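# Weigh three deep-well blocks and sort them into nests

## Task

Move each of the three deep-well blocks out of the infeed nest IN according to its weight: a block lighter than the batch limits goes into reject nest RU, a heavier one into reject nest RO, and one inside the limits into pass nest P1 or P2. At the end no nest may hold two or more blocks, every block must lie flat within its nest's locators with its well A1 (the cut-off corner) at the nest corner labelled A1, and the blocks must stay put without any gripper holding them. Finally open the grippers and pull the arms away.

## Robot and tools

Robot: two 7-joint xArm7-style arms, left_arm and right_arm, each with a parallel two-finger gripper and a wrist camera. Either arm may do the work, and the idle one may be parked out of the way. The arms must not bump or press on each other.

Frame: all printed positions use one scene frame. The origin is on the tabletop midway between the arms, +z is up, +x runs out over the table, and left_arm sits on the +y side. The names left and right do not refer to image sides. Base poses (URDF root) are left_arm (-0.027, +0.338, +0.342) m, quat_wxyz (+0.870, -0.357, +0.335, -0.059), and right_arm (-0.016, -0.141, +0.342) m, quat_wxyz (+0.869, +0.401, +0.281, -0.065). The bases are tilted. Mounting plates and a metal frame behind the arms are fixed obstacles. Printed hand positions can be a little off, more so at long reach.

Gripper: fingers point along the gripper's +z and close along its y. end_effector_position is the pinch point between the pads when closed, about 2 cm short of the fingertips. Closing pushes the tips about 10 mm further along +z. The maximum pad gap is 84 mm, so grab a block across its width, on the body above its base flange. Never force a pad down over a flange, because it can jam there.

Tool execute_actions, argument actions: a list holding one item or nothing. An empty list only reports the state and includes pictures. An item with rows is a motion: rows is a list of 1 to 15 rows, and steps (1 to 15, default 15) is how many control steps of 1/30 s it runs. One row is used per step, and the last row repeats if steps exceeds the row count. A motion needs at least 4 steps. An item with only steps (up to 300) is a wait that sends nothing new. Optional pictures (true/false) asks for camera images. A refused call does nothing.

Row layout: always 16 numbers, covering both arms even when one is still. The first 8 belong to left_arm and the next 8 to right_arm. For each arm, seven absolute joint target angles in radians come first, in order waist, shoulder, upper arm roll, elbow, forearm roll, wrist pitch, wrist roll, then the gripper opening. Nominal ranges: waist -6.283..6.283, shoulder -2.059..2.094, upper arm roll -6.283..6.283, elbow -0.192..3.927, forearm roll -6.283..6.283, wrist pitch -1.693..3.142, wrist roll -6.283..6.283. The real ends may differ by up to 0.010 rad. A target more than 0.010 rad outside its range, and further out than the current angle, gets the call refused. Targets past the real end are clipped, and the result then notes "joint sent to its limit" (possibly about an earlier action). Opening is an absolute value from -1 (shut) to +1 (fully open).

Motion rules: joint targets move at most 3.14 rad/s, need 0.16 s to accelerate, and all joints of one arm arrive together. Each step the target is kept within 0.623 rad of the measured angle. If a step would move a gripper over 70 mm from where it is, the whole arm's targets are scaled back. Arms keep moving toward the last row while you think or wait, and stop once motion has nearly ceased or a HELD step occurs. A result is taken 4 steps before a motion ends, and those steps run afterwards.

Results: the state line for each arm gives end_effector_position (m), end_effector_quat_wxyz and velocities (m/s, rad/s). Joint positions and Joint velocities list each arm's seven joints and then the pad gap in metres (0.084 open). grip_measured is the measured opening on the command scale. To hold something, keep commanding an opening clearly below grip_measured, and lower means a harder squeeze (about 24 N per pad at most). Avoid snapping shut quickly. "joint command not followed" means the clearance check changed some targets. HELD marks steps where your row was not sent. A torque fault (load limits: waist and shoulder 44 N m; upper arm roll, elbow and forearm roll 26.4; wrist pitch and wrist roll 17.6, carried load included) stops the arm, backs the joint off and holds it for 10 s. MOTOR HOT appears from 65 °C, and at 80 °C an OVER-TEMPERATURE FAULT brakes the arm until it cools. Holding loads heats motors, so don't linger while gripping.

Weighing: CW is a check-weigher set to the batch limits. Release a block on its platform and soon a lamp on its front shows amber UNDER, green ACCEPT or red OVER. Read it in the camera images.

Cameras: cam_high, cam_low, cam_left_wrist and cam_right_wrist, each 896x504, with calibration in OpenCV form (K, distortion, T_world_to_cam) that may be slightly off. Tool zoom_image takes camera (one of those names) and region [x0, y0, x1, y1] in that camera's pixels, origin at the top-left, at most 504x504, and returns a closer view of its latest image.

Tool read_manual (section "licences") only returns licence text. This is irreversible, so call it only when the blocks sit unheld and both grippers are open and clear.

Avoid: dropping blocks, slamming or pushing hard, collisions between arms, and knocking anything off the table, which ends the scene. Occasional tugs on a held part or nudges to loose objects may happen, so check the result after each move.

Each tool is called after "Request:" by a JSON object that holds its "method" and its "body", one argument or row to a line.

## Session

Request:
{"method": "execute_actions", "body": {
  "actions": []
}}

Scene clock: 0.00 s of 12600.00 s.
left_arm: end_effector_position=(+0.2459, -0.0316, +0.2174) grip_measured=+1.00 end_effector_quat_wxyz=(+0.285, +0.903, -0.183, +0.263) end_effector_velocity=(+0.000, -0.000, -0.000) end_effector_angular_velocity=(-0.000, +0.000, -0.000) | right_arm: end_effector_position=(+0.5000, -0.7732, +0.1447) grip_measured=+1.00 end_effector_quat_wxyz=(-0.221, +0.708, -0.577, +0.341) end_effector_velocity=(+0.001, +0.000, +0.000) end_effector_angular_velocity=(-0.002, -0.001, +0.002)
Joint positions: left_arm=[-0.515  0.849 -0.22   0.763  2.479  1.219 -2.391  0.084] | right_arm=[-0.076 -0.244 -0.603  1.265  1.749  0.424 -1.394  0.084]
Joint velocities: left_arm=[-0.001  0.     0.     0.001  0.    -0.001 -0.     0.   ] | right_arm=[-0.    -0.     0.001  0.     0.     0.001 -0.002 -0.   ]
camera_calibration (this result's frames):
cam_left_wrist: T_world_to_cam=[[-0.476552, -0.773866, 0.417169, 0.0306048], [-0.801948, 0.188206, -0.566973, 0.394339], [0.360248, -0.60474, -0.71029, 0.178469], [0, 0, 0, 1]] pos_world=[0.26653, 0.0573948, 0.337577]
cam_right_wrist: T_world_to_cam=[[-0.656578, -0.248553, -0.712129, 0.272232], [-0.112589, 0.965863, -0.233307, 0.901373], [0.745808, -0.0730063, -0.662148, -0.204194], [0, 0, 0, 1]] pos_world=[0.432516, -0.817846, 0.268954]

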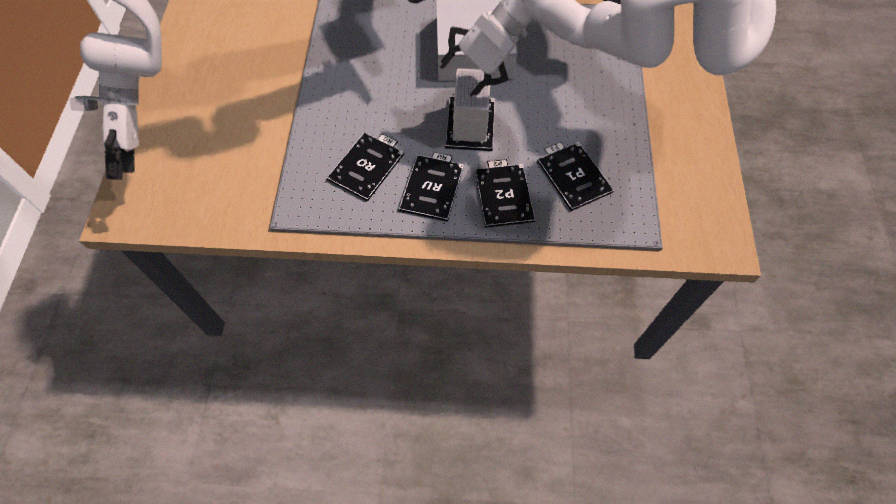

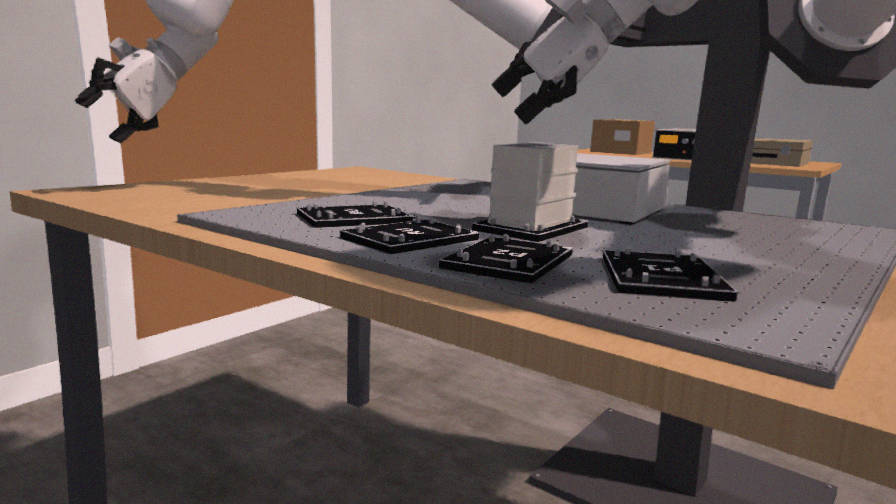

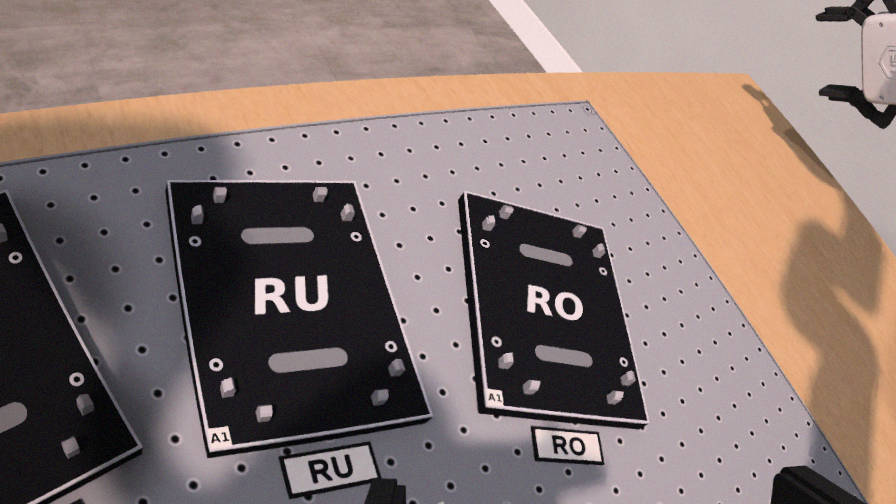

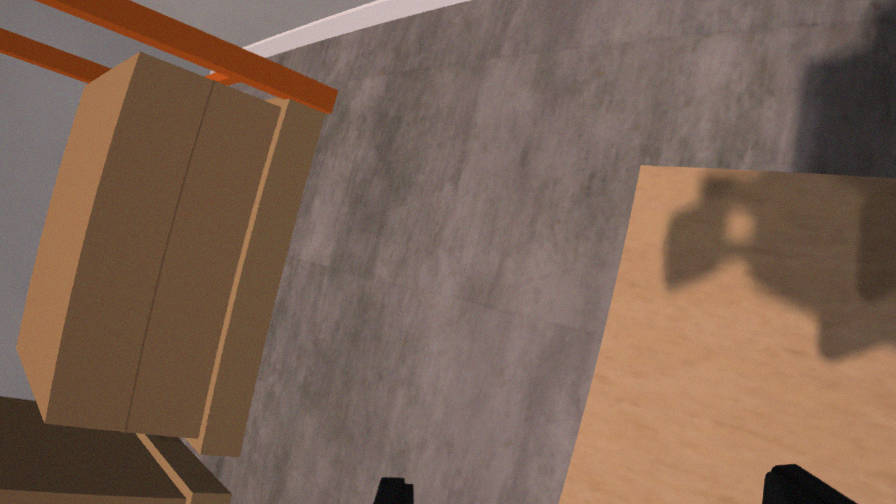

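Request:
{"method": "execute_actions", "body": {
  "actions": [
    {"rows":[[-0.515,0,-0.22,0.763,2.479,1.219,-2.391,1,0.3,-0.5,0,0.9,1.0,0.424,-1.3,1]],"steps":15}
  ]
}}

Request:
{"method": "execute_actions", "body": {
  "actions": [
    {"steps":12}
  ]
}}

Request:
{"method": "execute_actions", "body": {
  "actions": [
    {"rows":[[1.5,0,0,0.6,-0.185,1.116,-2.461,1,0.3,-0.35,0,0.4,-1.4,0.87,-1.15,1]],"steps":15}
  ]
}}

Request:
{"method": "execute_actions", "body": {
  "actions": [
    {"steps":30}
  ],
  "pictures": true
}}

Scene clock: 0.63 s of 12600.00 s.
left_arm: end_effector_position=(+0.4125, -0.0010, +0.2860) grip_measured=+1.00 end_effector_quat_wxyz=(+0.270, +0.886, -0.075, +0.369) end_effector_velocity=(+0.517, +0.178, +0.259) end_effector_angular_velocity=(-0.262, -0.480, +0.858) | right_arm: end_effector_position=(+0.6127, -0.6245, +0.2186) grip_measured=+1.00 end_effector_quat_wxyz=(-0.352, +0.758, -0.425, +0.347) end_effector_velocity=(+0.277, +0.481, +0.308) end_effector_angular_velocity=(+0.013, -0.681, +1.197)
Joint positions: left_arm=[-0.515  0.542 -0.22   0.764  2.479  1.219 -2.391  0.084] | right_arm=[ 0.047 -0.328 -0.405  1.145  1.518  0.424 -1.363  0.084]
Joint velocities: left_arm=[ 0.    -1.002  0.001  0.012  0.001  0.004 -0.     0.   ] | right_arm=[ 0.393 -0.258  0.631 -0.374 -0.786  0.003  0.096  0.   ]
Steps of this call (steps 1 to 8: nothing new was sent; steps 9 to 19: the first 11 steps of this action). Readings (joint positions):
9: left_arm=[-0.515 0.848 -0.220 0.763 2.479 1.219 -2.391] | right_arm=[-0.076 -0.245 -0.603 1.264 1.748 0.424 -1.394]
10: left_arm=[-0.515 0.840 -0.220 0.761 2.479 1.218 -2.391] | right_arm=[-0.072 -0.249 -0.597 1.259 1.738 0.423 -1.392]
12: left_arm=[-0.515 0.782 -0.219 0.756 2.479 1.217 -2.391] | right_arm=[-0.047 -0.270 -0.559 1.233 1.691 0.422 -1.385]
16: left_arm=[-0.515 0.642 -0.220 0.763 2.479 1.219 -2.391] | right_arm=[0.008 -0.302 -0.467 1.182 1.597 0.424 -1.373]
19: the state above

Scene clock: 1.03 s of 12600.00 s.
left_arm: end_effector_position=(+0.5878, +0.1065, +0.4008) grip_measured=+1.00 end_effector_quat_wxyz=(+0.242, +0.833, +0.067, +0.494) end_effector_velocity=(+0.358, +0.352, +0.309) end_effector_angular_velocity=(-0.257, -0.469, +0.829) | right_arm: end_effector_position=(+0.6741, -0.4387, +0.3654) grip_measured=+1.00 end_effector_quat_wxyz=(-0.458, +0.786, -0.170, +0.379) end_effector_velocity=(+0.029, +0.445, +0.410) end_effector_angular_velocity=(-0.302, -0.881, +1.121)
Joint positions: left_arm=[-0.515  0.145 -0.22   0.763  2.479  1.219 -2.391  0.084] | right_arm=[ 0.204 -0.435 -0.153  0.993  1.196  0.424 -1.324  0.084]
Joint velocities: left_arm=[-0.001 -0.991 -0.001 -0.004  0.    -0.001 -0.    -0.   ] | right_arm=[ 0.4   -0.273  0.639 -0.387 -0.821 -0.001  0.101  0.   ]
Kept back: nothing.
Steps of this call (steps 1 to 4: the last 4 steps of your previous action; steps 5 to 12: the robot went on to your last target). Readings (joint positions):
1: left_arm=[-0.515 0.509 -0.220 0.764 2.479 1.219 -2.391] | right_arm=[0.060 -0.336 -0.384 1.132 1.492 0.424 -1.360]
2: left_arm=[-0.515 0.476 -0.220 0.764 2.479 1.219 -2.391] | right_arm=[0.073 -0.345 -0.363 1.120 1.465 0.424 -1.357]
4: left_arm=[-0.515 0.409 -0.220 0.764 2.479 1.219 -2.391] | right_arm=[0.099 -0.363 -0.321 1.095 1.412 0.424 -1.350]
8: left_arm=[-0.515 0.277 -0.220 0.764 2.479 1.219 -2.391] | right_arm=[0.152 -0.398 -0.238 1.044 1.305 0.424 -1.337]
12: the state above

Scene clock: 1.40 s of 12600.00 s.
left_arm: end_effector_position=(+0.5865, +0.2378, +0.2449) grip_measured=+1.00 end_effector_quat_wxyz=(+0.091, +0.908, +0.170, +0.371) end_effector_velocity=(-0.159, +0.408, -0.494) end_effector_angular_velocity=(+0.555, +1.222, +0.782) | right_arm: end_effector_position=(+0.5758, -0.2484, +0.3636) grip_measured=+1.00 end_effector_quat_wxyz=(-0.554, +0.790, +0.053, +0.258) end_effector_velocity=(-0.404, +0.446, -0.053) end_effector_angular_velocity=(-0.051, -0.092, +1.617)
Joint positions: left_arm=[-0.297  0.067 -0.151  0.713  2.262  1.187 -2.413  0.084] | right_arm=[ 0.25  -0.409 -0.08   0.754  0.884  0.595 -1.254  0.084]
Joint velocities: left_arm=[ 0.733 -0.069  0.198 -0.147 -0.725 -0.087 -0.06  -0.   ] | right_arm=[ 0.088  0.115  0.137 -0.65  -1.031  0.498  0.189  0.   ]
Steps of this call (steps 1 to 11: the first 11 steps of this action). Readings (joint positions):
1: left_arm=[-0.514 0.112 -0.220 0.763 2.478 1.219 -2.391] | right_arm=[0.217 -0.443 -0.132 0.979 1.169 0.425 -1.320]
2: left_arm=[-0.507 0.086 -0.219 0.764 2.471 1.218 -2.392] | right_arm=[0.225 -0.448 -0.116 0.963 1.145 0.435 -1.315]
4: left_arm=[-0.464 0.077 -0.208 0.758 2.425 1.211 -2.397] | right_arm=[0.230 -0.439 -0.108 0.917 1.094 0.474 -1.301]
8: left_arm=[-0.370 0.073 -0.172 0.729 2.333 1.197 -2.406] | right_arm=[0.241 -0.421 -0.093 0.821 0.981 0.544 -1.274]
11: the state above

Scene clock: 2.40 s of 12600.00 s.
left_arm: end_effector_position=(+0.1908, +0.6238, +0.0604) grip_measured=+1.00 end_effector_quat_wxyz=(-0.452, +0.687, +0.550, -0.146) end_effector_velocity=(-0.536, +0.208, +0.160) end_effector_angular_velocity=(+0.935, +1.146, +1.637) | right_arm: end_effector_position=(+0.3815, -0.2467, +0.2076) grip_measured=+1.00 end_effector_quat_wxyz=(-0.025, +0.405, +0.913, +0.028) end_effector_velocity=(+0.128, -0.055, -0.007) end_effector_angular_velocity=(-0.298, -0.747, +0.613)
Joint positions: left_arm=[ 0.599  0.014 -0.032  0.624  1.366  1.131 -2.451  0.084] | right_arm=[ 0.3   -0.35  -0.     0.402 -1.357  0.87  -1.15   0.084]
Joint velocities: left_arm=[ 1.124 -0.029  0.065 -0.048 -1.123 -0.03  -0.02   0.   ] | right_arm=[ 0.002  0.002  0.005 -0.008 -1.007  0.005  0.002  0.   ]
Kept back: nothing.
Steps of this call (steps 1 to 4: the last 4 steps of your previous action; steps 5 to 30: the robot went on to your last target). Readings (joint positions):
1: left_arm=[-0.273 0.064 -0.145 0.708 2.238 1.184 -2.414] | right_arm=[0.253 -0.405 -0.075 0.733 0.849 0.611 -1.248]
2: left_arm=[-0.248 0.062 -0.139 0.703 2.213 1.182 -2.416] | right_arm=[0.256 -0.402 -0.070 0.712 0.812 0.628 -1.242]
4: left_arm=[-0.198 0.057 -0.127 0.695 2.163 1.176 -2.420] | right_arm=[0.261 -0.395 -0.061 0.670 0.733 0.660 -1.230]
8: left_arm=[-0.093 0.048 -0.106 0.679 2.058 1.166 -2.427] | right_arm=[0.273 -0.382 -0.043 0.592 0.546 0.721 -1.207]
30: the state above
camera_calibration (this result's frames):
cam_left_wrist: T_world_to_cam=[[0.620795, 0.019064, -0.783741, -0.054428], [-0.339346, -0.894663, -0.290556, 0.708358], [-0.706723, 0.446335, -0.548933, 0.0212867], [0, 0, 0, 1]] pos_world=[0.289211, 0.625278, 0.174845]
cam_right_wrist: T_world_to_cam=[[0.733785, 0.679085, 0.0200708, -0.0835278], [0.678796, -0.731608, -0.063132, -0.361824], [-0.0281881, 0.0599493, -0.997803, 0.362065], [0, 0, 0, 1]] pos_world=[0.317102, -0.229696, 0.340104]

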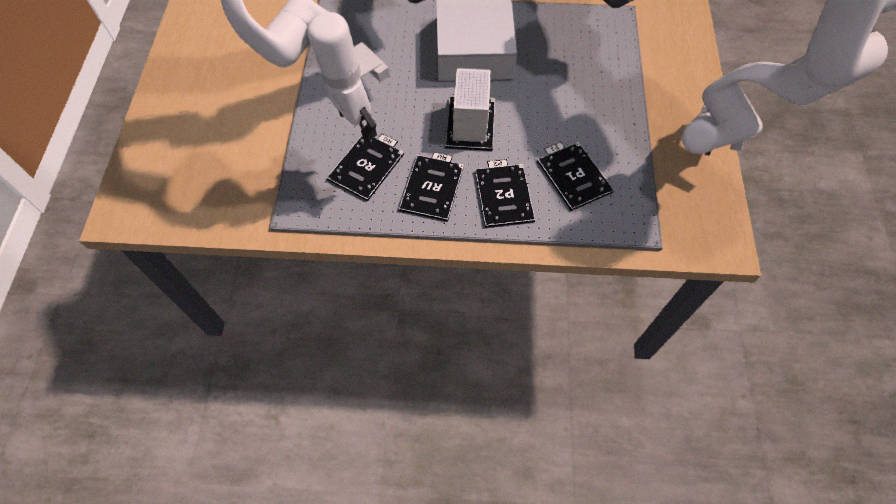

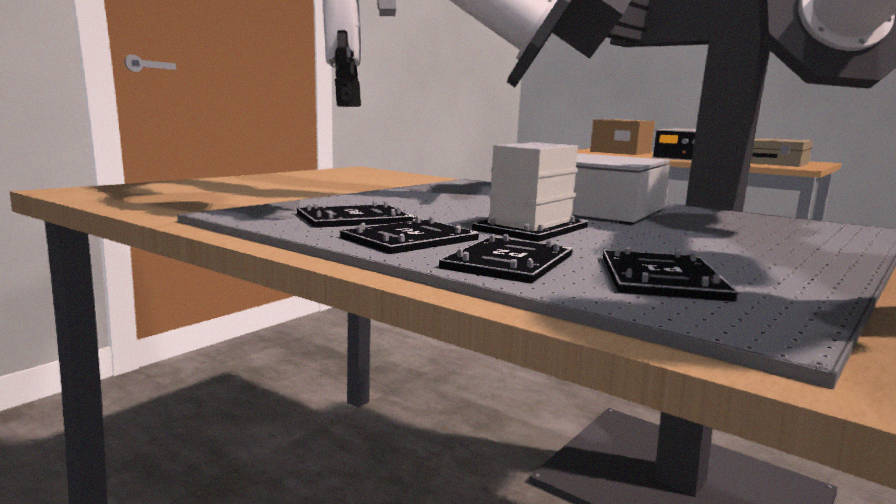

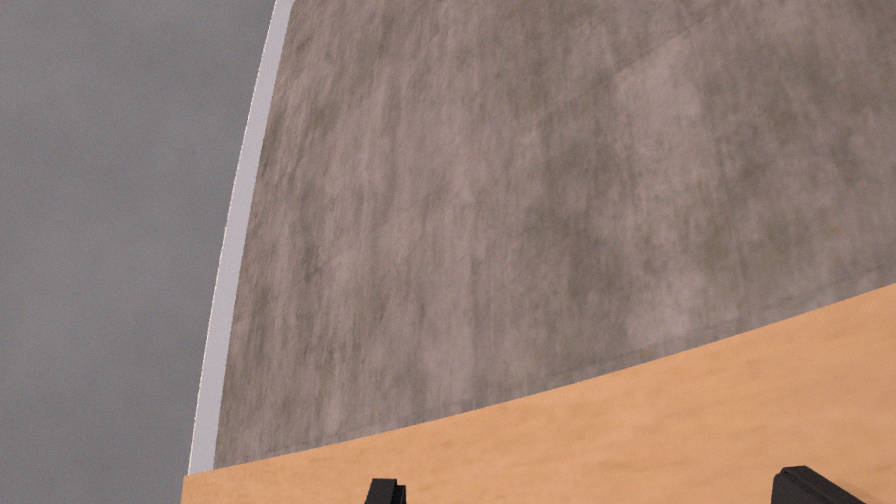

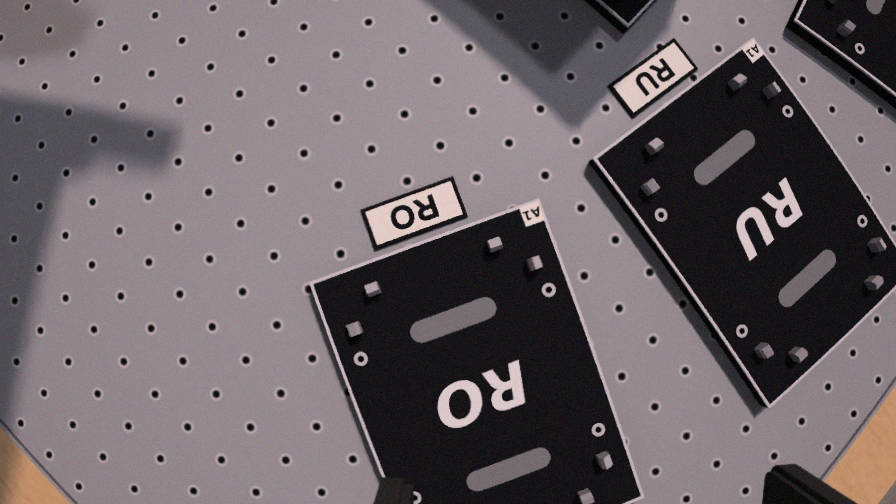

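Request:
{"method": "execute_actions", "body": {
  "actions": [
    {"rows":[[1.5,0,0,0.6,-0.185,1.116,-2.461,1,0.9157,0.6465,0,0.6077,-1.364,1.015,-0.99,1]],"steps":15}
  ]
}}

Request:
{"method": "execute_actions", "body": {
  "actions": [
    {"steps":15}
  ]
}}

Request:
{"method": "execute_actions", "body": {
  "actions": [
    {"rows":[[2.307,0.6,0,1.0,-0.185,1.116,-2.461,1,0.9157,0.6465,0,0.6077,-1.364,1.015,-0.99,1]],"steps":15}
  ]
}}

Request:
{"method": "execute_actions", "body": {
  "actions": [
    {"steps":15}
  ]
}}

Request:
{"method": "execute_actions", "body": {
  "actions": [
    {"rows":[[2.307,1.777,0,1.765,-0.185,1.116,-2.461,1,0.9157,0.6465,0,0.6077,-1.364,1.015,-0.99,1]],"steps":15}
  ],
  "pictures": true
}}

Scene clock: 3.20 s of 12600.00 s.
left_arm: end_effector_position=(+0.0192, +0.5444, +0.1837) grip_measured=+1.00 end_effector_quat_wxyz=(-0.514, -0.385, +0.665, -0.381) end_effector_velocity=(+0.070, -0.011, -0.050) end_effector_angular_velocity=(+0.366, +0.084, +0.484) | right_arm: end_effector_position=(+0.3611, -0.1036, +0.2331) grip_measured=+1.00 end_effector_quat_wxyz=(-0.006, +0.238, +0.970, +0.057) end_effector_velocity=(-0.288, +0.418, -0.004) end_effector_angular_velocity=(-0.084, +0.037, +1.252)
Joint positions: left_arm=[ 1.495 -0.    -0.001  0.6   -0.162  1.116 -2.461  0.084] | right_arm=[ 0.627  0.061  0.001  0.512 -1.381  0.946 -1.065  0.084]
Joint velocities: left_arm=[ 0.081 -0.004 -0.002  0.006 -0.545 -0.004 -0.001  0.   ] | right_arm=[0.818 1.501 0.015 0.266 0.046 0.187 0.21  0.   ]
Steps of this call (steps 1 to 13: the robot went on to your last target; steps 14 to 24: the first 11 steps of this action). Readings (joint positions):
14: left_arm=[1.220 0.004 -0.009 0.607 0.671 1.120 -2.458] | right_arm=[0.301 -0.349 -0.000 0.400 -1.399 0.870 -1.150]
15: left_arm=[1.274 0.003 -0.007 0.606 0.577 1.119 -2.459] | right_arm=[0.310 -0.341 -0.002 0.404 -1.399 0.874 -1.147]
17: left_arm=[1.368 0.002 -0.001 0.603 0.373 1.119 -2.460] | right_arm=[0.375 -0.275 -0.006 0.429 -1.395 0.891 -1.129]
21: left_arm=[1.470 0.001 -0.000 0.600 -0.019 1.117 -2.461] | right_arm=[0.535 -0.086 0.001 0.482 -1.386 0.925 -1.089]
24: the state above

Scene clock: 3.70 s of 12600.00 s.
left_arm: end_effector_position=(+0.0217, +0.5440, +0.1820) grip_measured=+1.00 end_effector_quat_wxyz=(-0.508, -0.397, +0.663, -0.380) end_effector_velocity=(-0.000, +0.000, +0.000) end_effector_angular_velocity=(+0.004, +0.002, +0.003) | right_arm: end_effector_position=(+0.2148, +0.0004, +0.2100) grip_measured=+1.00 end_effector_quat_wxyz=(-0.001, -0.000, +1.000, -0.000) end_effector_velocity=(+0.053, +0.005, -0.003) end_effector_angular_velocity=(-0.004, -0.027, -0.128)
Joint positions: left_arm=[ 1.5   -0.    -0.     0.6   -0.185  1.116 -2.461  0.084] | right_arm=[ 0.915  0.645 -0.     0.606 -1.364  1.015 -0.99   0.084]
Joint velocities: left_arm=[ 0.002 -0.     0.002 -0.    -0.002 -0.001 -0.    -0.   ] | right_arm=[-0.011 -0.038 -0.048  0.072 -0.004  0.014  0.007  0.   ]
Kept back: nothing.
Steps of this call (steps 1 to 4: the last 4 steps of your previous action; steps 5 to 15: the robot went on to your last target). Readings (joint positions):
1: left_arm=[1.497 -0.000 -0.001 0.600 -0.175 1.116 -2.461] | right_arm=[0.653 0.111 0.002 0.521 -1.379 0.952 -1.059]
2: left_arm=[1.498 -0.000 -0.001 0.600 -0.179 1.116 -2.461] | right_arm=[0.678 0.162 0.002 0.529 -1.378 0.958 -1.052]
4: left_arm=[1.498 -0.000 -0.001 0.600 -0.182 1.116 -2.461] | right_arm=[0.727 0.264 0.001 0.544 -1.375 0.970 -1.039]
8: left_arm=[1.499 -0.000 -0.001 0.600 -0.184 1.116 -2.461] | right_arm=[0.829 0.471 0.000 0.578 -1.369 0.994 -1.013]
15: the state above

Scene clock: 4.07 s of 12600.00 s.
left_arm: end_effector_position=(-0.1071, +0.5804, +0.1953) grip_measured=+1.00 end_effector_quat_wxyz=(-0.496, -0.577, +0.558, -0.332) end_effector_velocity=(-0.448, +0.031, +0.150) end_effector_angular_velocity=(+0.668, +0.851, +0.966) | right_arm: end_effector_position=(+0.2158, +0.0011, +0.2102) grip_measured=+1.00 end_effector_quat_wxyz=(-0.000, +0.001, +1.000, +0.000) end_effector_velocity=(-0.003, +0.001, +0.000) end_effector_angular_velocity=(+0.000, +0.000, +0.009)
Joint positions: left_arm=[ 1.915  0.333  0.     0.823 -0.185  1.115 -2.461  0.084] | right_arm=[ 0.915  0.646 -0.     0.608 -1.364  1.015 -0.99   0.084]
Joint velocities: left_arm=[ 1.396  0.945  0.02   0.627  0.001 -0.     0.     0.   ] | right_arm=[ 0.004  0.006  0.002 -0.     0.001 -0.    -0.002 -0.   ]
Steps of this call (steps 1 to 11: the first 11 steps of this action). Readings (joint positions):
1: left_arm=[1.501 0.001 -0.000 0.601 -0.185 1.116 -2.461] | right_arm=[0.914 0.644 -0.001 0.608 -1.364 1.015 -0.990]
2: left_arm=[1.509 0.009 -0.002 0.607 -0.185 1.117 -2.461] | right_arm=[0.914 0.643 -0.002 0.609 -1.364 1.015 -0.990]
4: left_arm=[1.577 0.074 -0.008 0.653 -0.185 1.117 -2.461] | right_arm=[0.914 0.643 -0.002 0.609 -1.364 1.015 -0.990]
8: left_arm=[1.774 0.238 -0.000 0.760 -0.185 1.115 -2.461] | right_arm=[0.915 0.645 -0.000 0.608 -1.364 1.015 -0.990]
11: the state above

Scene clock: 4.57 s of 12600.00 s.
left_arm: end_effector_position=(-0.2262, +0.5618, +0.2480) grip_measured=+1.00 end_effector_quat_wxyz=(+0.446, +0.723, -0.447, +0.279) end_effector_velocity=(+0.001, +0.007, -0.005) end_effector_angular_velocity=(-0.000, -0.008, -0.019) | right_arm: end_effector_position=(+0.2154, +0.0012, +0.2102) grip_measured=+1.00 end_effector_quat_wxyz=(-0.000, +0.000, +1.000, -0.000) end_effector_velocity=(+0.000, +0.000, +0.000) end_effector_angular_velocity=(+0.001, -0.001, -0.001)
Joint positions: left_arm=[ 2.303  0.598 -0.004  0.999 -0.185  1.116 -2.461  0.084] | right_arm=[ 0.916  0.646 -0.     0.608 -1.364  1.015 -0.99   0.084]
Joint velocities: left_arm=[-0.01  -0.004 -0.007  0.01  -0.    -0.001  0.    -0.   ] | right_arm=[ 0.001 -0.     0.    -0.    -0.001 -0.     0.001  0.   ]
Kept back: nothing.
Steps of this call (steps 1 to 4: the last 4 steps of your previous action; steps 5 to 15: the robot went on to your last target). Readings (joint positions):
1: left_arm=[1.961 0.364 0.001 0.844 -0.185 1.115 -2.461] | right_arm=[0.915 0.646 -0.000 0.608 -1.364 1.015 -0.990]
2: left_arm=[2.007 0.396 0.001 0.864 -0.185 1.115 -2.461] | right_arm=[0.915 0.646 -0.000 0.608 -1.364 1.015 -0.990]
4: left_arm=[2.098 0.457 0.001 0.905 -0.185 1.116 -2.461] | right_arm=[0.916 0.646 -0.000 0.608 -1.364 1.015 -0.990]
8: left_arm=[2.266 0.572 0.003 0.980 -0.185 1.116 -2.461] | right_arm=[0.916 0.646 -0.000 0.608 -1.364 1.015 -0.990]
15: the state above

Scene clock: 4.93 s of 12600.00 s.
left_arm: end_effector_position=(-0.3361, +0.5356, +0.1800) grip_measured=+1.00 end_effector_quat_wxyz=(+0.446, +0.726, -0.435, +0.290) end_effector_velocity=(-0.206, -0.402, -0.224) end_effector_angular_velocity=(-0.275, -0.130, +0.494) | right_arm: end_effector_position=(+0.2154, +0.0012, +0.2102) grip_measured=+1.00 end_effector_quat_wxyz=(-0.000, +0.000, +1.000, -0.000) end_effector_velocity=(+0.000, +0.001, +0.001) end_effector_angular_velocity=(+0.002, -0.001, +0.002)
Joint positions: left_arm=[ 2.305  1.063 -0.002  1.431 -0.185  1.115 -2.461  0.084] | right_arm=[ 0.916  0.646 -0.     0.608 -1.364  1.015 -0.99   0.084]
Joint velocities: left_arm=[0.005 1.529 0.006 0.951 0.    0.001 0.    0.   ] | right_arm=[ 0.001  0.     0.001  0.    -0.001 -0.    -0.001  0.   ]
Steps of this call (steps 1 to 11: the first 11 steps of this action). Readings (joint positions):
1: left_arm=[2.303 0.599 -0.004 1.001 -0.185 1.116 -2.461] | right_arm=[0.916 0.646 -0.000 0.608 -1.364 1.015 -0.990]
2: left_arm=[2.303 0.607 -0.003 1.010 -0.185 1.117 -2.461] | right_arm=[0.916 0.646 -0.000 0.608 -1.364 1.015 -0.990]
4: left_arm=[2.304 0.676 -0.003 1.083 -0.185 1.118 -2.461] | right_arm=[0.916 0.646 -0.000 0.608 -1.364 1.015 -0.990]
8: left_arm=[2.304 0.904 -0.002 1.307 -0.185 1.116 -2.461] | right_arm=[0.916 0.646 -0.000 0.608 -1.364 1.015 -0.990]
11: the state above
camera_calibration (this result's frames):
cam_left_wrist: T_world_to_cam=[[-0.889279, -0.228762, 0.396044, -0.219161], [-0.456349, 0.386115, -0.801661, -0.147942], [0.0304713, -0.893635, -0.44776, 0.701201], [0, 0, 0, 1]] pos_world=[-0.283775, 0.633604, 0.282168]
cam_right_wrist: T_world_to_cam=[[-0.0113515, 0.999862, -0.0121576, 0.0368876], [0.999923, 0.0114122, 0.00492751, -0.151902], [0.00506557, -0.0121007, -0.999914, 0.33847], [0, 0, 0, 1]] pos_world=[0.150594, -0.0310532, 0.339638]

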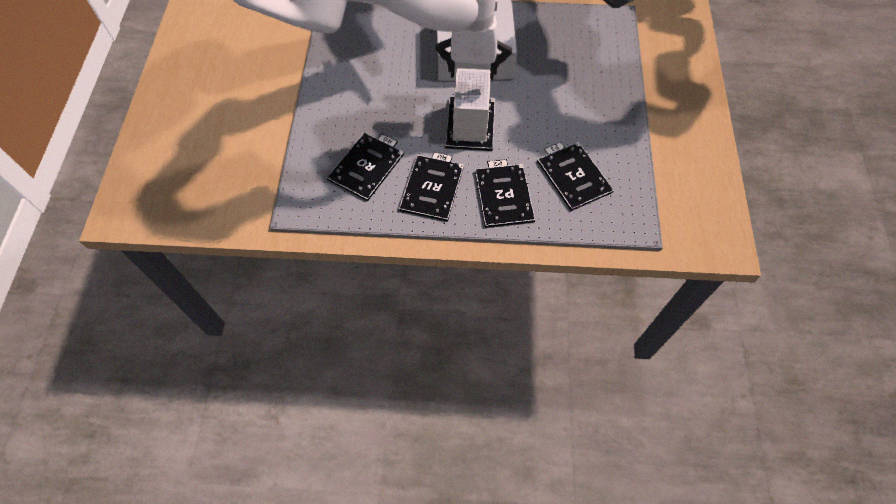

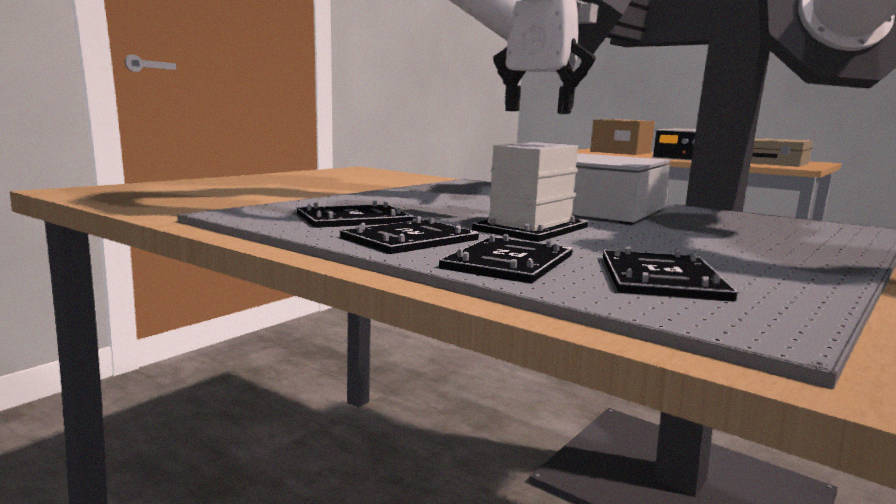

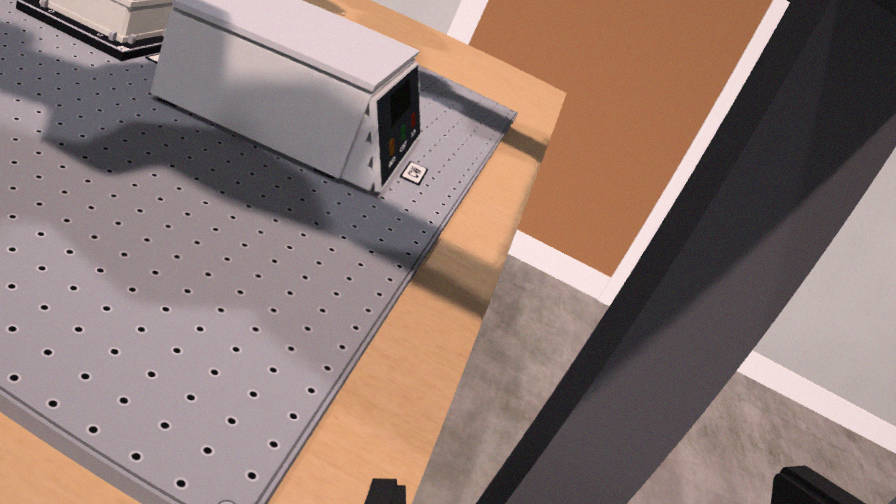

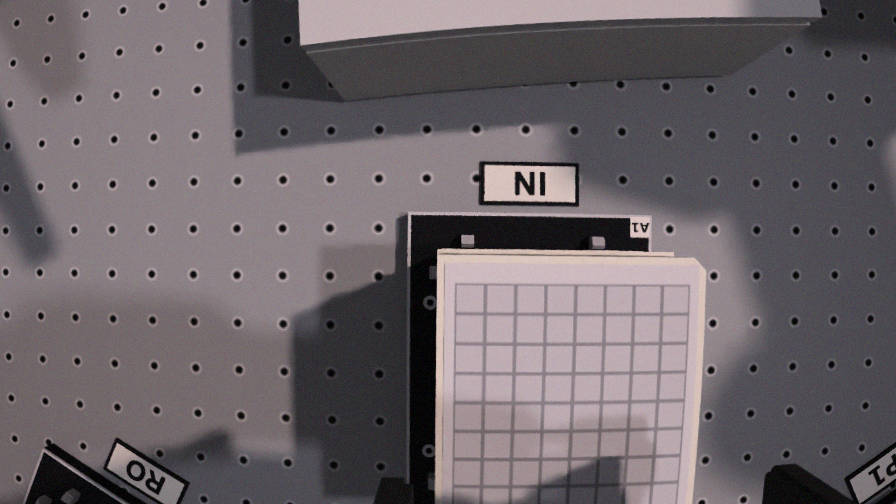

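Request:
{"method": "execute_actions", "body": {
  "actions": [
    {"rows":[[2.307,1.777,0,1.765,-0.185,1.116,-2.461,1,0.7944,0.731,0,0.649,-1.513,1.0165,-0.927,1]],"steps":15}
  ]
}}

Request:
{"method": "execute_actions", "body": {
  "actions": [
    {"steps":10}
  ],
  "pictures": true
}}

Scene clock: 5.87 s of 12600.00 s.
left_arm: end_effector_position=(-0.3361, +0.2590, +0.1029) grip_measured=+1.00 end_effector_quat_wxyz=(+0.438, +0.730, -0.305, +0.427) end_effector_velocity=(+0.016, -0.021, +0.002) end_effector_angular_velocity=(-0.021, -0.013, +0.040) | right_arm: end_effector_position=(+0.2175, +0.0036, +0.1705) grip_measured=+1.00 end_effector_quat_wxyz=(-0.000, +0.005, +1.000, +0.000) end_effector_velocity=(+0.011, +0.023, +0.021) end_effector_angular_velocity=(+0.061, -0.034, -0.000)
Joint positions: left_arm=[ 2.307  1.775 -0.     1.765 -0.185  1.116 -2.461  0.084] | right_arm=[ 0.795  0.731  0.001  0.649 -1.512  1.016 -0.927  0.084]
Joint velocities: left_arm=[ 0.     0.025 -0.001 -0.018  0.     0.004 -0.    -0.   ] | right_arm=[ 0.021 -0.016  0.038  0.016 -0.004 -0.006  0.003  0.   ]
Steps of this call (steps 1 to 4: the last 4 steps of your previous action; steps 5 to 17: the robot went on to your last target; steps 18 to 28: the first 11 steps of this action). Readings (joint positions):
18: left_arm=[2.307 1.774 0.000 1.754 -0.185 1.117 -2.461] | right_arm=[0.915 0.647 0.000 0.608 -1.365 1.015 -0.989]
19: left_arm=[2.307 1.780 0.000 1.756 -0.185 1.117 -2.461] | right_arm=[0.908 0.652 0.002 0.611 -1.375 1.015 -0.985]
21: left_arm=[2.307 1.777 -0.000 1.763 -0.185 1.116 -2.461] | right_arm=[0.858 0.687 0.005 0.630 -1.440 1.015 -0.958]
25: left_arm=[2.307 1.772 -0.000 1.768 -0.185 1.115 -2.461] | right_arm=[0.793 0.732 -0.006 0.647 -1.510 1.018 -0.929]
28: the state above

Scene clock: 6.20 s of 12600.00 s.
left_arm: end_effector_position=(-0.3355, +0.2578, +0.1029) grip_measured=+1.00 end_effector_quat_wxyz=(+0.438, +0.730, -0.305, +0.428) end_effector_velocity=(+0.001, -0.002, -0.000) end_effector_angular_velocity=(-0.001, -0.001, +0.002) | right_arm: end_effector_position=(+0.2179, +0.0035, +0.1704) grip_measured=+1.00 end_effector_quat_wxyz=(+0.000, +0.006, +1.000, +0.000) end_effector_velocity=(-0.000, -0.000, -0.001) end_effector_angular_velocity=(-0.001, +0.000, +0.000)
Joint positions: left_arm=[ 2.307  1.777 -0.     1.765 -0.185  1.116 -2.461  0.084] | right_arm=[ 0.795  0.731  0.     0.649 -1.513  1.016 -0.927  0.084]
Joint velocities: left_arm=[-0.     0.002 -0.    -0.002  0.    -0.001  0.    -0.   ] | right_arm=[-0.002  0.002 -0.     0.001 -0.001  0.001  0.    -0.   ]
Kept back: nothing.
Steps of this call (steps 1 to 4: the last 4 steps of your previous action; steps 5 to 10: the robot went on to your last target). Readings (joint positions):
1: left_arm=[2.307 1.776 -0.000 1.765 -0.185 1.116 -2.461] | right_arm=[0.795 0.731 0.001 0.649 -1.513 1.016 -0.927]
2: left_arm=[2.307 1.776 -0.000 1.765 -0.185 1.116 -2.461] | right_arm=[0.795 0.730 0.002 0.649 -1.513 1.016 -0.927]
4: left_arm=[2.307 1.776 -0.000 1.765 -0.185 1.116 -2.461] | right_arm=[0.795 0.730 0.001 0.649 -1.513 1.016 -0.927]
8: left_arm=[2.307 1.777 -0.000 1.765 -0.185 1.116 -2.461] | right_arm=[0.795 0.731 0.000 0.649 -1.513 1.016 -0.927]
10: the state above
camera_calibration (this result's frames):
cam_left_wrist: T_world_to_cam=[[-0.815767, -0.43596, 0.380084, -0.17184], [-0.456714, 0.0823371, -0.885795, -0.015338], [0.354876, -0.896192, -0.266277, 0.509217], [0, 0, 0, 1]] pos_world=[-0.327895, 0.382704, 0.18732]
cam_right_wrist: T_world_to_cam=[[-0.000227395, 0.999934, -0.0115034, 0.0315282], [0.999984, 0.000291978, 0.0056129, -0.154333], [0.00561589, -0.011502, -0.999918, 0.29855], [0, 0, 0, 1]] pos_world=[0.152661, -0.0280471, 0.299755]

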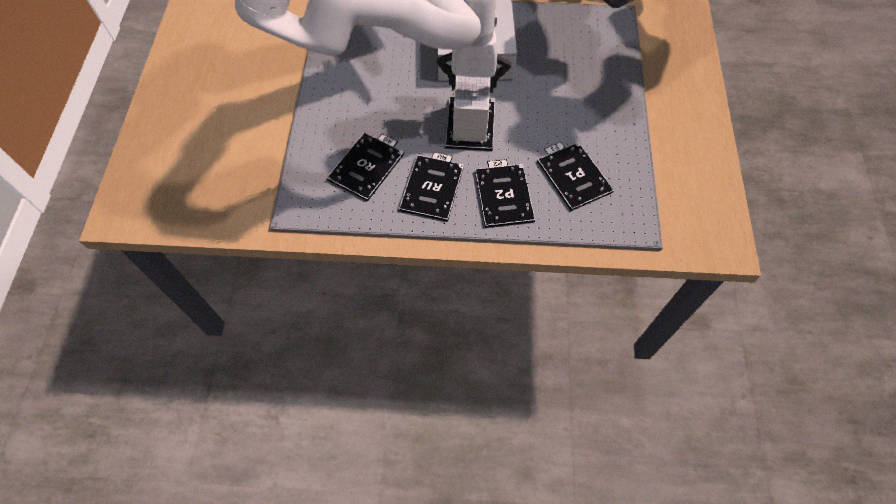

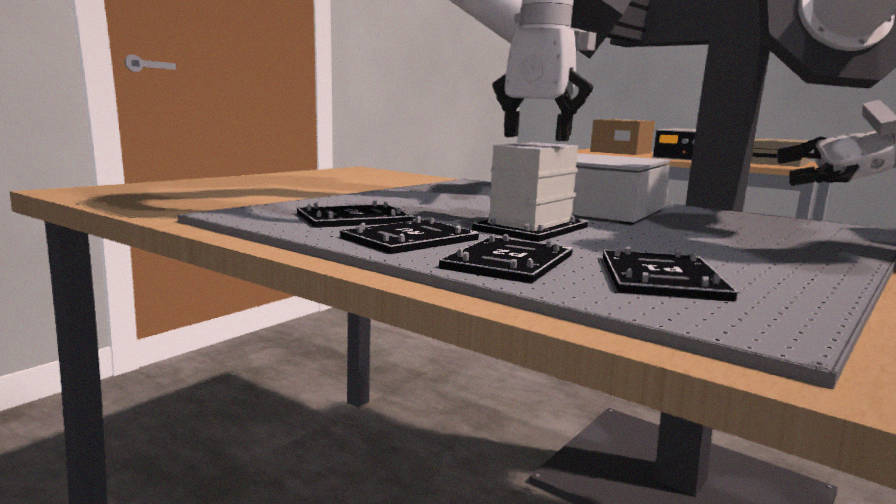

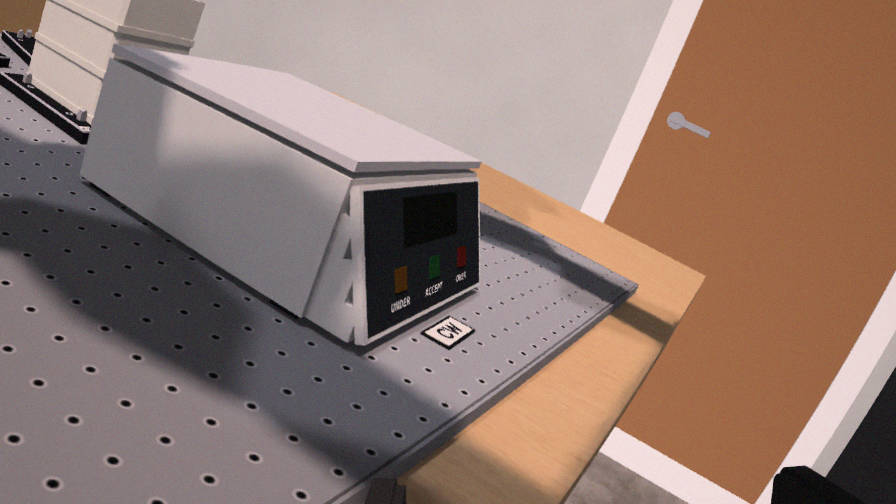

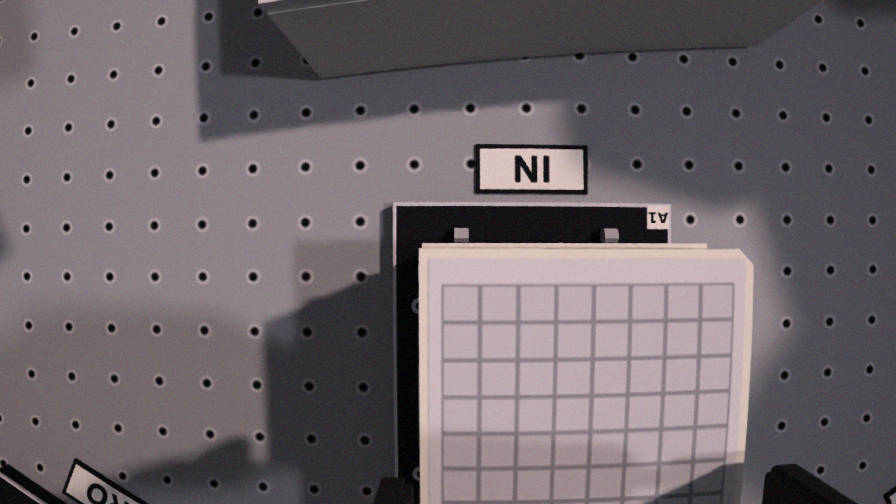

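Request:
{"method": "execute_actions", "body": {
  "actions": [
    {"rows":[[2.307,1.777,0,1.765,-0.185,1.116,-2.461,1,0.7816,0.7395,0,0.6535,-1.528,1.0177,-0.922,1],[2.307,1.777,0,1.765,-0.185,1.116,-2.461,1,0.7688,0.748,0,0.658,-1.543,1.019,-0.918,1],[2.307,1.777,0,1.765,-0.185,1.116,-2.461,1,0.756,0.7565,0,0.6625,-1.558,1.02,-0.913,1],[2.307,1.777,0,1.765,-0.185,1.116,-2.461,1,0.7432,0.765,0,0.667,-1.573,1.021,-0.909,1],[2.307,1.777,0,1.765,-0.185,1.116,-2.461,1,0.7304,0.7735,0,0.6718,-1.588,1.0225,-0.904,1],[2.307,1.777,0,1.765,-0.185,1.116,-2.461,1,0.7176,0.782,0,0.6765,-1.604,1.024,-0.899,1],[2.307,1.777,0,1.765,-0.185,1.116,-2.461,1,0.7048,0.7905,0,0.6814,-1.619,1.025,-0.895,1],[2.307,1.777,0,1.765,-0.185,1.116,-2.461,1,0.692,0.799,0,0.6863,-1.634,1.026,-0.89,1]],"steps":15}
  ]
}}

Request:
{"method": "execute_actions", "body": {
  "actions": [
    {"rows":[[2.307,1.777,0,1.765,-0.185,1.116,-2.461,1,0.692,0.799,0,0.6863,-1.634,1.026,-0.89,0]],"steps":10}
  ]
}}

Request:
{"method": "execute_actions", "body": {
  "actions": [
    {"rows":[[2.307,1.777,0,1.765,-0.185,1.116,-2.461,1,0.9157,0.6465,0,0.6077,-1.364,1.015,-0.99,0]],"steps":15}
  ],
  "pictures": true
}}

Scene clock: 7.27 s of 12600.00 s.
left_arm: end_effector_position=(-0.3353, +0.2576, +0.1029) grip_measured=+1.00 end_effector_quat_wxyz=(+0.438, +0.730, -0.305, +0.428) end_effector_velocity=(-0.001, +0.001, +0.001) end_effector_angular_velocity=(+0.000, +0.002, -0.002) | right_arm: end_effector_position=(+0.2177, +0.0025, +0.1367) grip_measured=+1.00 end_effector_quat_wxyz=(-0.001, +0.006, +1.000, -0.001) end_effector_velocity=(-0.005, -0.006, -0.039) end_effector_angular_velocity=(-0.010, +0.011, -0.004)
Joint positions: left_arm=[ 2.307  1.777 -0.     1.765 -0.185  1.116 -2.461  0.084] | right_arm=[ 0.695  0.797 -0.002  0.685 -1.629  1.026 -0.892  0.084]
Joint velocities: left_arm=[ 0.    -0.002  0.002  0.    -0.     0.001  0.    -0.   ] | right_arm=[-0.109  0.071 -0.009  0.034 -0.121  0.01   0.038  0.   ]
Steps of this call (steps 1 to 15: the robot went on to your last target; steps 16 to 21: nothing new was sent; steps 22 to 32: the first 11 steps of this action). Readings (joint positions):
22: left_arm=[2.307 1.777 0.000 1.765 -0.185 1.116 -2.461] | right_arm=[0.794 0.731 0.000 0.649 -1.514 1.017 -0.927]
23: left_arm=[2.307 1.777 -0.000 1.765 -0.185 1.116 -2.461] | right_arm=[0.790 0.734 0.001 0.651 -1.519 1.017 -0.925]
25: left_arm=[2.307 1.777 0.000 1.765 -0.185 1.116 -2.461] | right_arm=[0.773 0.745 0.001 0.657 -1.540 1.018 -0.919]
29: left_arm=[2.307 1.777 0.000 1.765 -0.185 1.116 -2.461] | right_arm=[0.723 0.779 -0.001 0.675 -1.597 1.023 -0.901]
32: the state above

Scene clock: 7.60 s of 12600.00 s.
left_arm: end_effector_position=(-0.3353, +0.2576, +0.1029) grip_measured=+1.00 end_effector_quat_wxyz=(+0.438, +0.730, -0.305, +0.428) end_effector_velocity=(+0.001, -0.001, -0.000) end_effector_angular_velocity=(-0.001, -0.001, +0.003) | right_arm: end_effector_position=(+0.2181, +0.0036, +0.1366) grip_measured=+0.96 end_effector_quat_wxyz=(+0.000, +0.006, +1.000, +0.001) end_effector_velocity=(+0.000, +0.000, +0.000) end_effector_angular_velocity=(+0.002, -0.001, +0.000)
Joint positions: left_arm=[ 2.307  1.777 -0.     1.765 -0.185  1.116 -2.461  0.084] | right_arm=[ 0.692  0.799  0.     0.686 -1.634  1.026 -0.89   0.083]
Joint velocities: left_arm=[ 0.     0.002 -0.    -0.    -0.     0.001 -0.     0.   ] | right_arm=[-0.001  0.     0.001  0.    -0.002 -0.     0.001  0.   ]
Steps of this call (steps 1 to 4: the last 4 steps of your previous action; steps 5 to 10: the first 6 steps of this action). Readings (joint positions):
5: left_arm=[2.307 1.777 -0.000 1.765 -0.185 1.116 -2.461] | right_arm=[0.692 0.799 0.000 0.686 -1.634 1.026 -0.890]
6: left_arm=[2.307 1.777 0.000 1.765 -0.185 1.116 -2.461] | right_arm=[0.693 0.799 0.000 0.686 -1.634 1.026 -0.890]
8: left_arm=[2.307 1.777 -0.000 1.765 -0.185 1.116 -2.461] | right_arm=[0.692 0.799 0.000 0.686 -1.634 1.026 -0.890]
10: the state above

Scene clock: 8.10 s of 12600.00 s.
left_arm: end_effector_position=(-0.3353, +0.2576, +0.1029) grip_measured=+1.00 end_effector_quat_wxyz=(+0.438, +0.730, -0.305, +0.428) end_effector_velocity=(+0.000, -0.000, -0.000) end_effector_angular_velocity=(-0.000, -0.001, +0.001) | right_arm: end_effector_position=(+0.2156, +0.0023, +0.2113) grip_measured=+0.96 end_effector_quat_wxyz=(+0.001, -0.001, +1.000, +0.002) end_effector_velocity=(-0.016, -0.061, -0.059) end_effector_angular_velocity=(-0.177, +0.090, -0.028)
Joint positions: left_arm=[ 2.307  1.777 -0.     1.765 -0.185  1.116 -2.461  0.084] | right_arm=[ 0.917  0.646  0.002  0.608 -1.365  1.015 -0.989  0.083]
Joint velocities: left_arm=[-0.     0.    -0.    -0.001 -0.    -0.    -0.     0.   ] | right_arm=[-0.052  0.03  -0.115 -0.04   0.022  0.022 -0.014 -0.   ]
Steps of this call (steps 1 to 4: the last 4 steps of your previous action; steps 5 to 15: the first 11 steps of this action). Readings (joint positions):
5: left_arm=[2.307 1.777 0.000 1.765 -0.185 1.116 -2.461] | right_arm=[0.693 0.798 0.000 0.686 -1.633 1.026 -0.890]
6: left_arm=[2.307 1.777 0.000 1.765 -0.185 1.116 -2.461] | right_arm=[0.700 0.794 -0.002 0.683 -1.623 1.026 -0.895]
8: left_arm=[2.307 1.777 0.000 1.765 -0.185 1.116 -2.461] | right_arm=[0.756 0.756 -0.008 0.661 -1.550 1.024 -0.922]
12: left_arm=[2.307 1.777 -0.000 1.765 -0.185 1.116 -2.461] | right_arm=[0.909 0.651 0.010 0.614 -1.379 1.014 -0.983]
15: the state above
camera_calibration (this result's frames):
cam_left_wrist: T_world_to_cam=[[-0.815665, -0.436146, 0.380089, -0.171753], [-0.456661, 0.0820374, -0.88585, -0.0151589], [0.355178, -0.896129, -0.266086, 0.509076], [0, 0, 0, 1]] pos_world=[-0.327828, 0.382532, 0.187311]
cam_right_wrist: T_world_to_cam=[[-0.0125233, 0.999885, -0.00854069, 0.0352614], [0.999893, 0.0125872, 0.00746668, -0.152689], [0.00757332, -0.00844627, -0.999936, 0.339062], [0, 0, 0, 1]] pos_world=[0.150546, -0.0304716, 0.340482]

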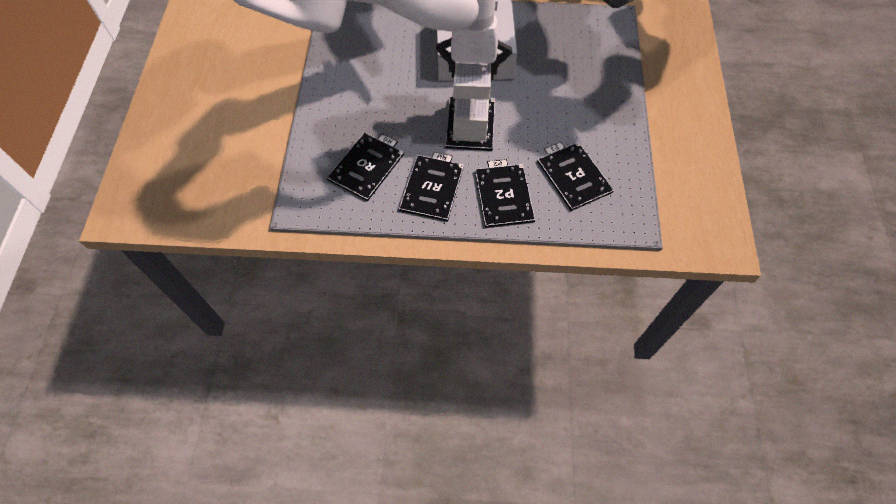

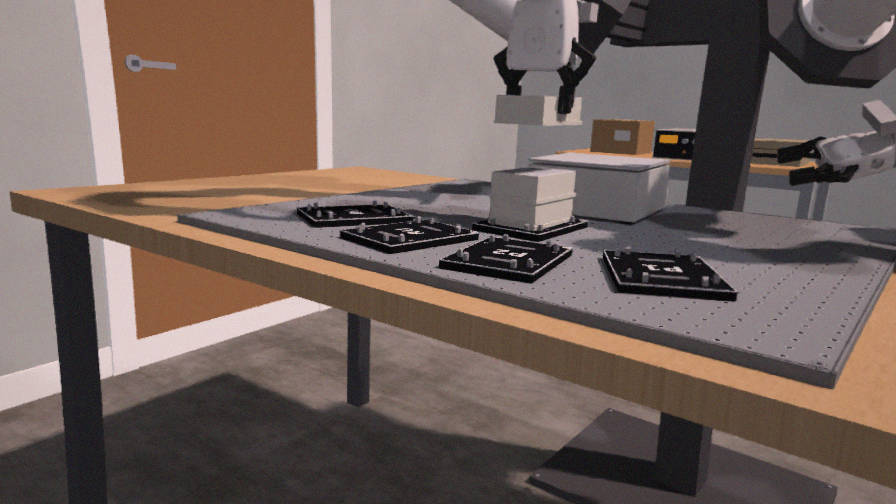

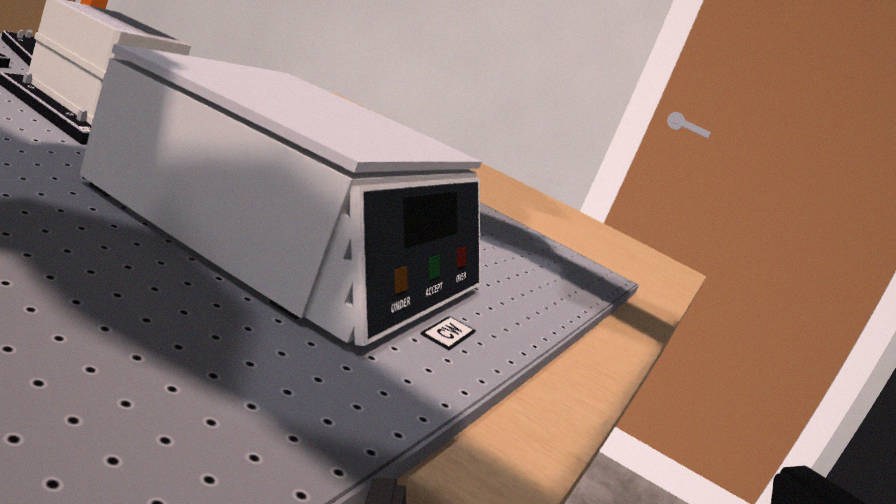

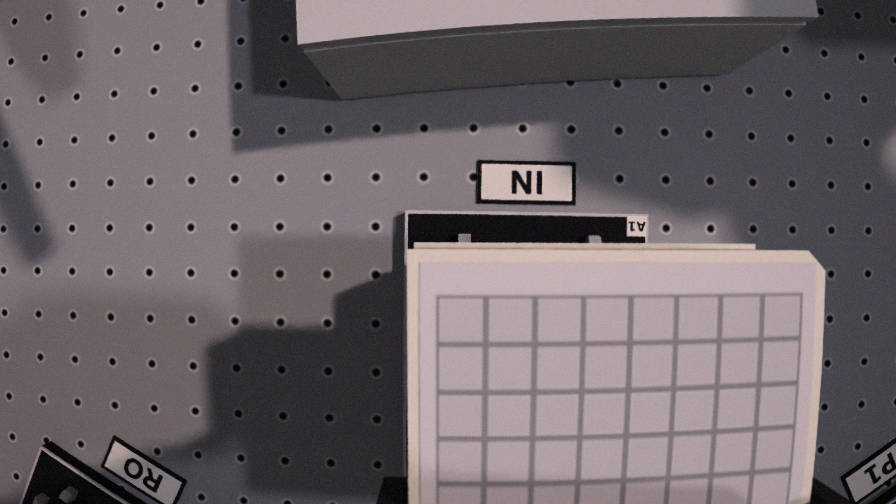

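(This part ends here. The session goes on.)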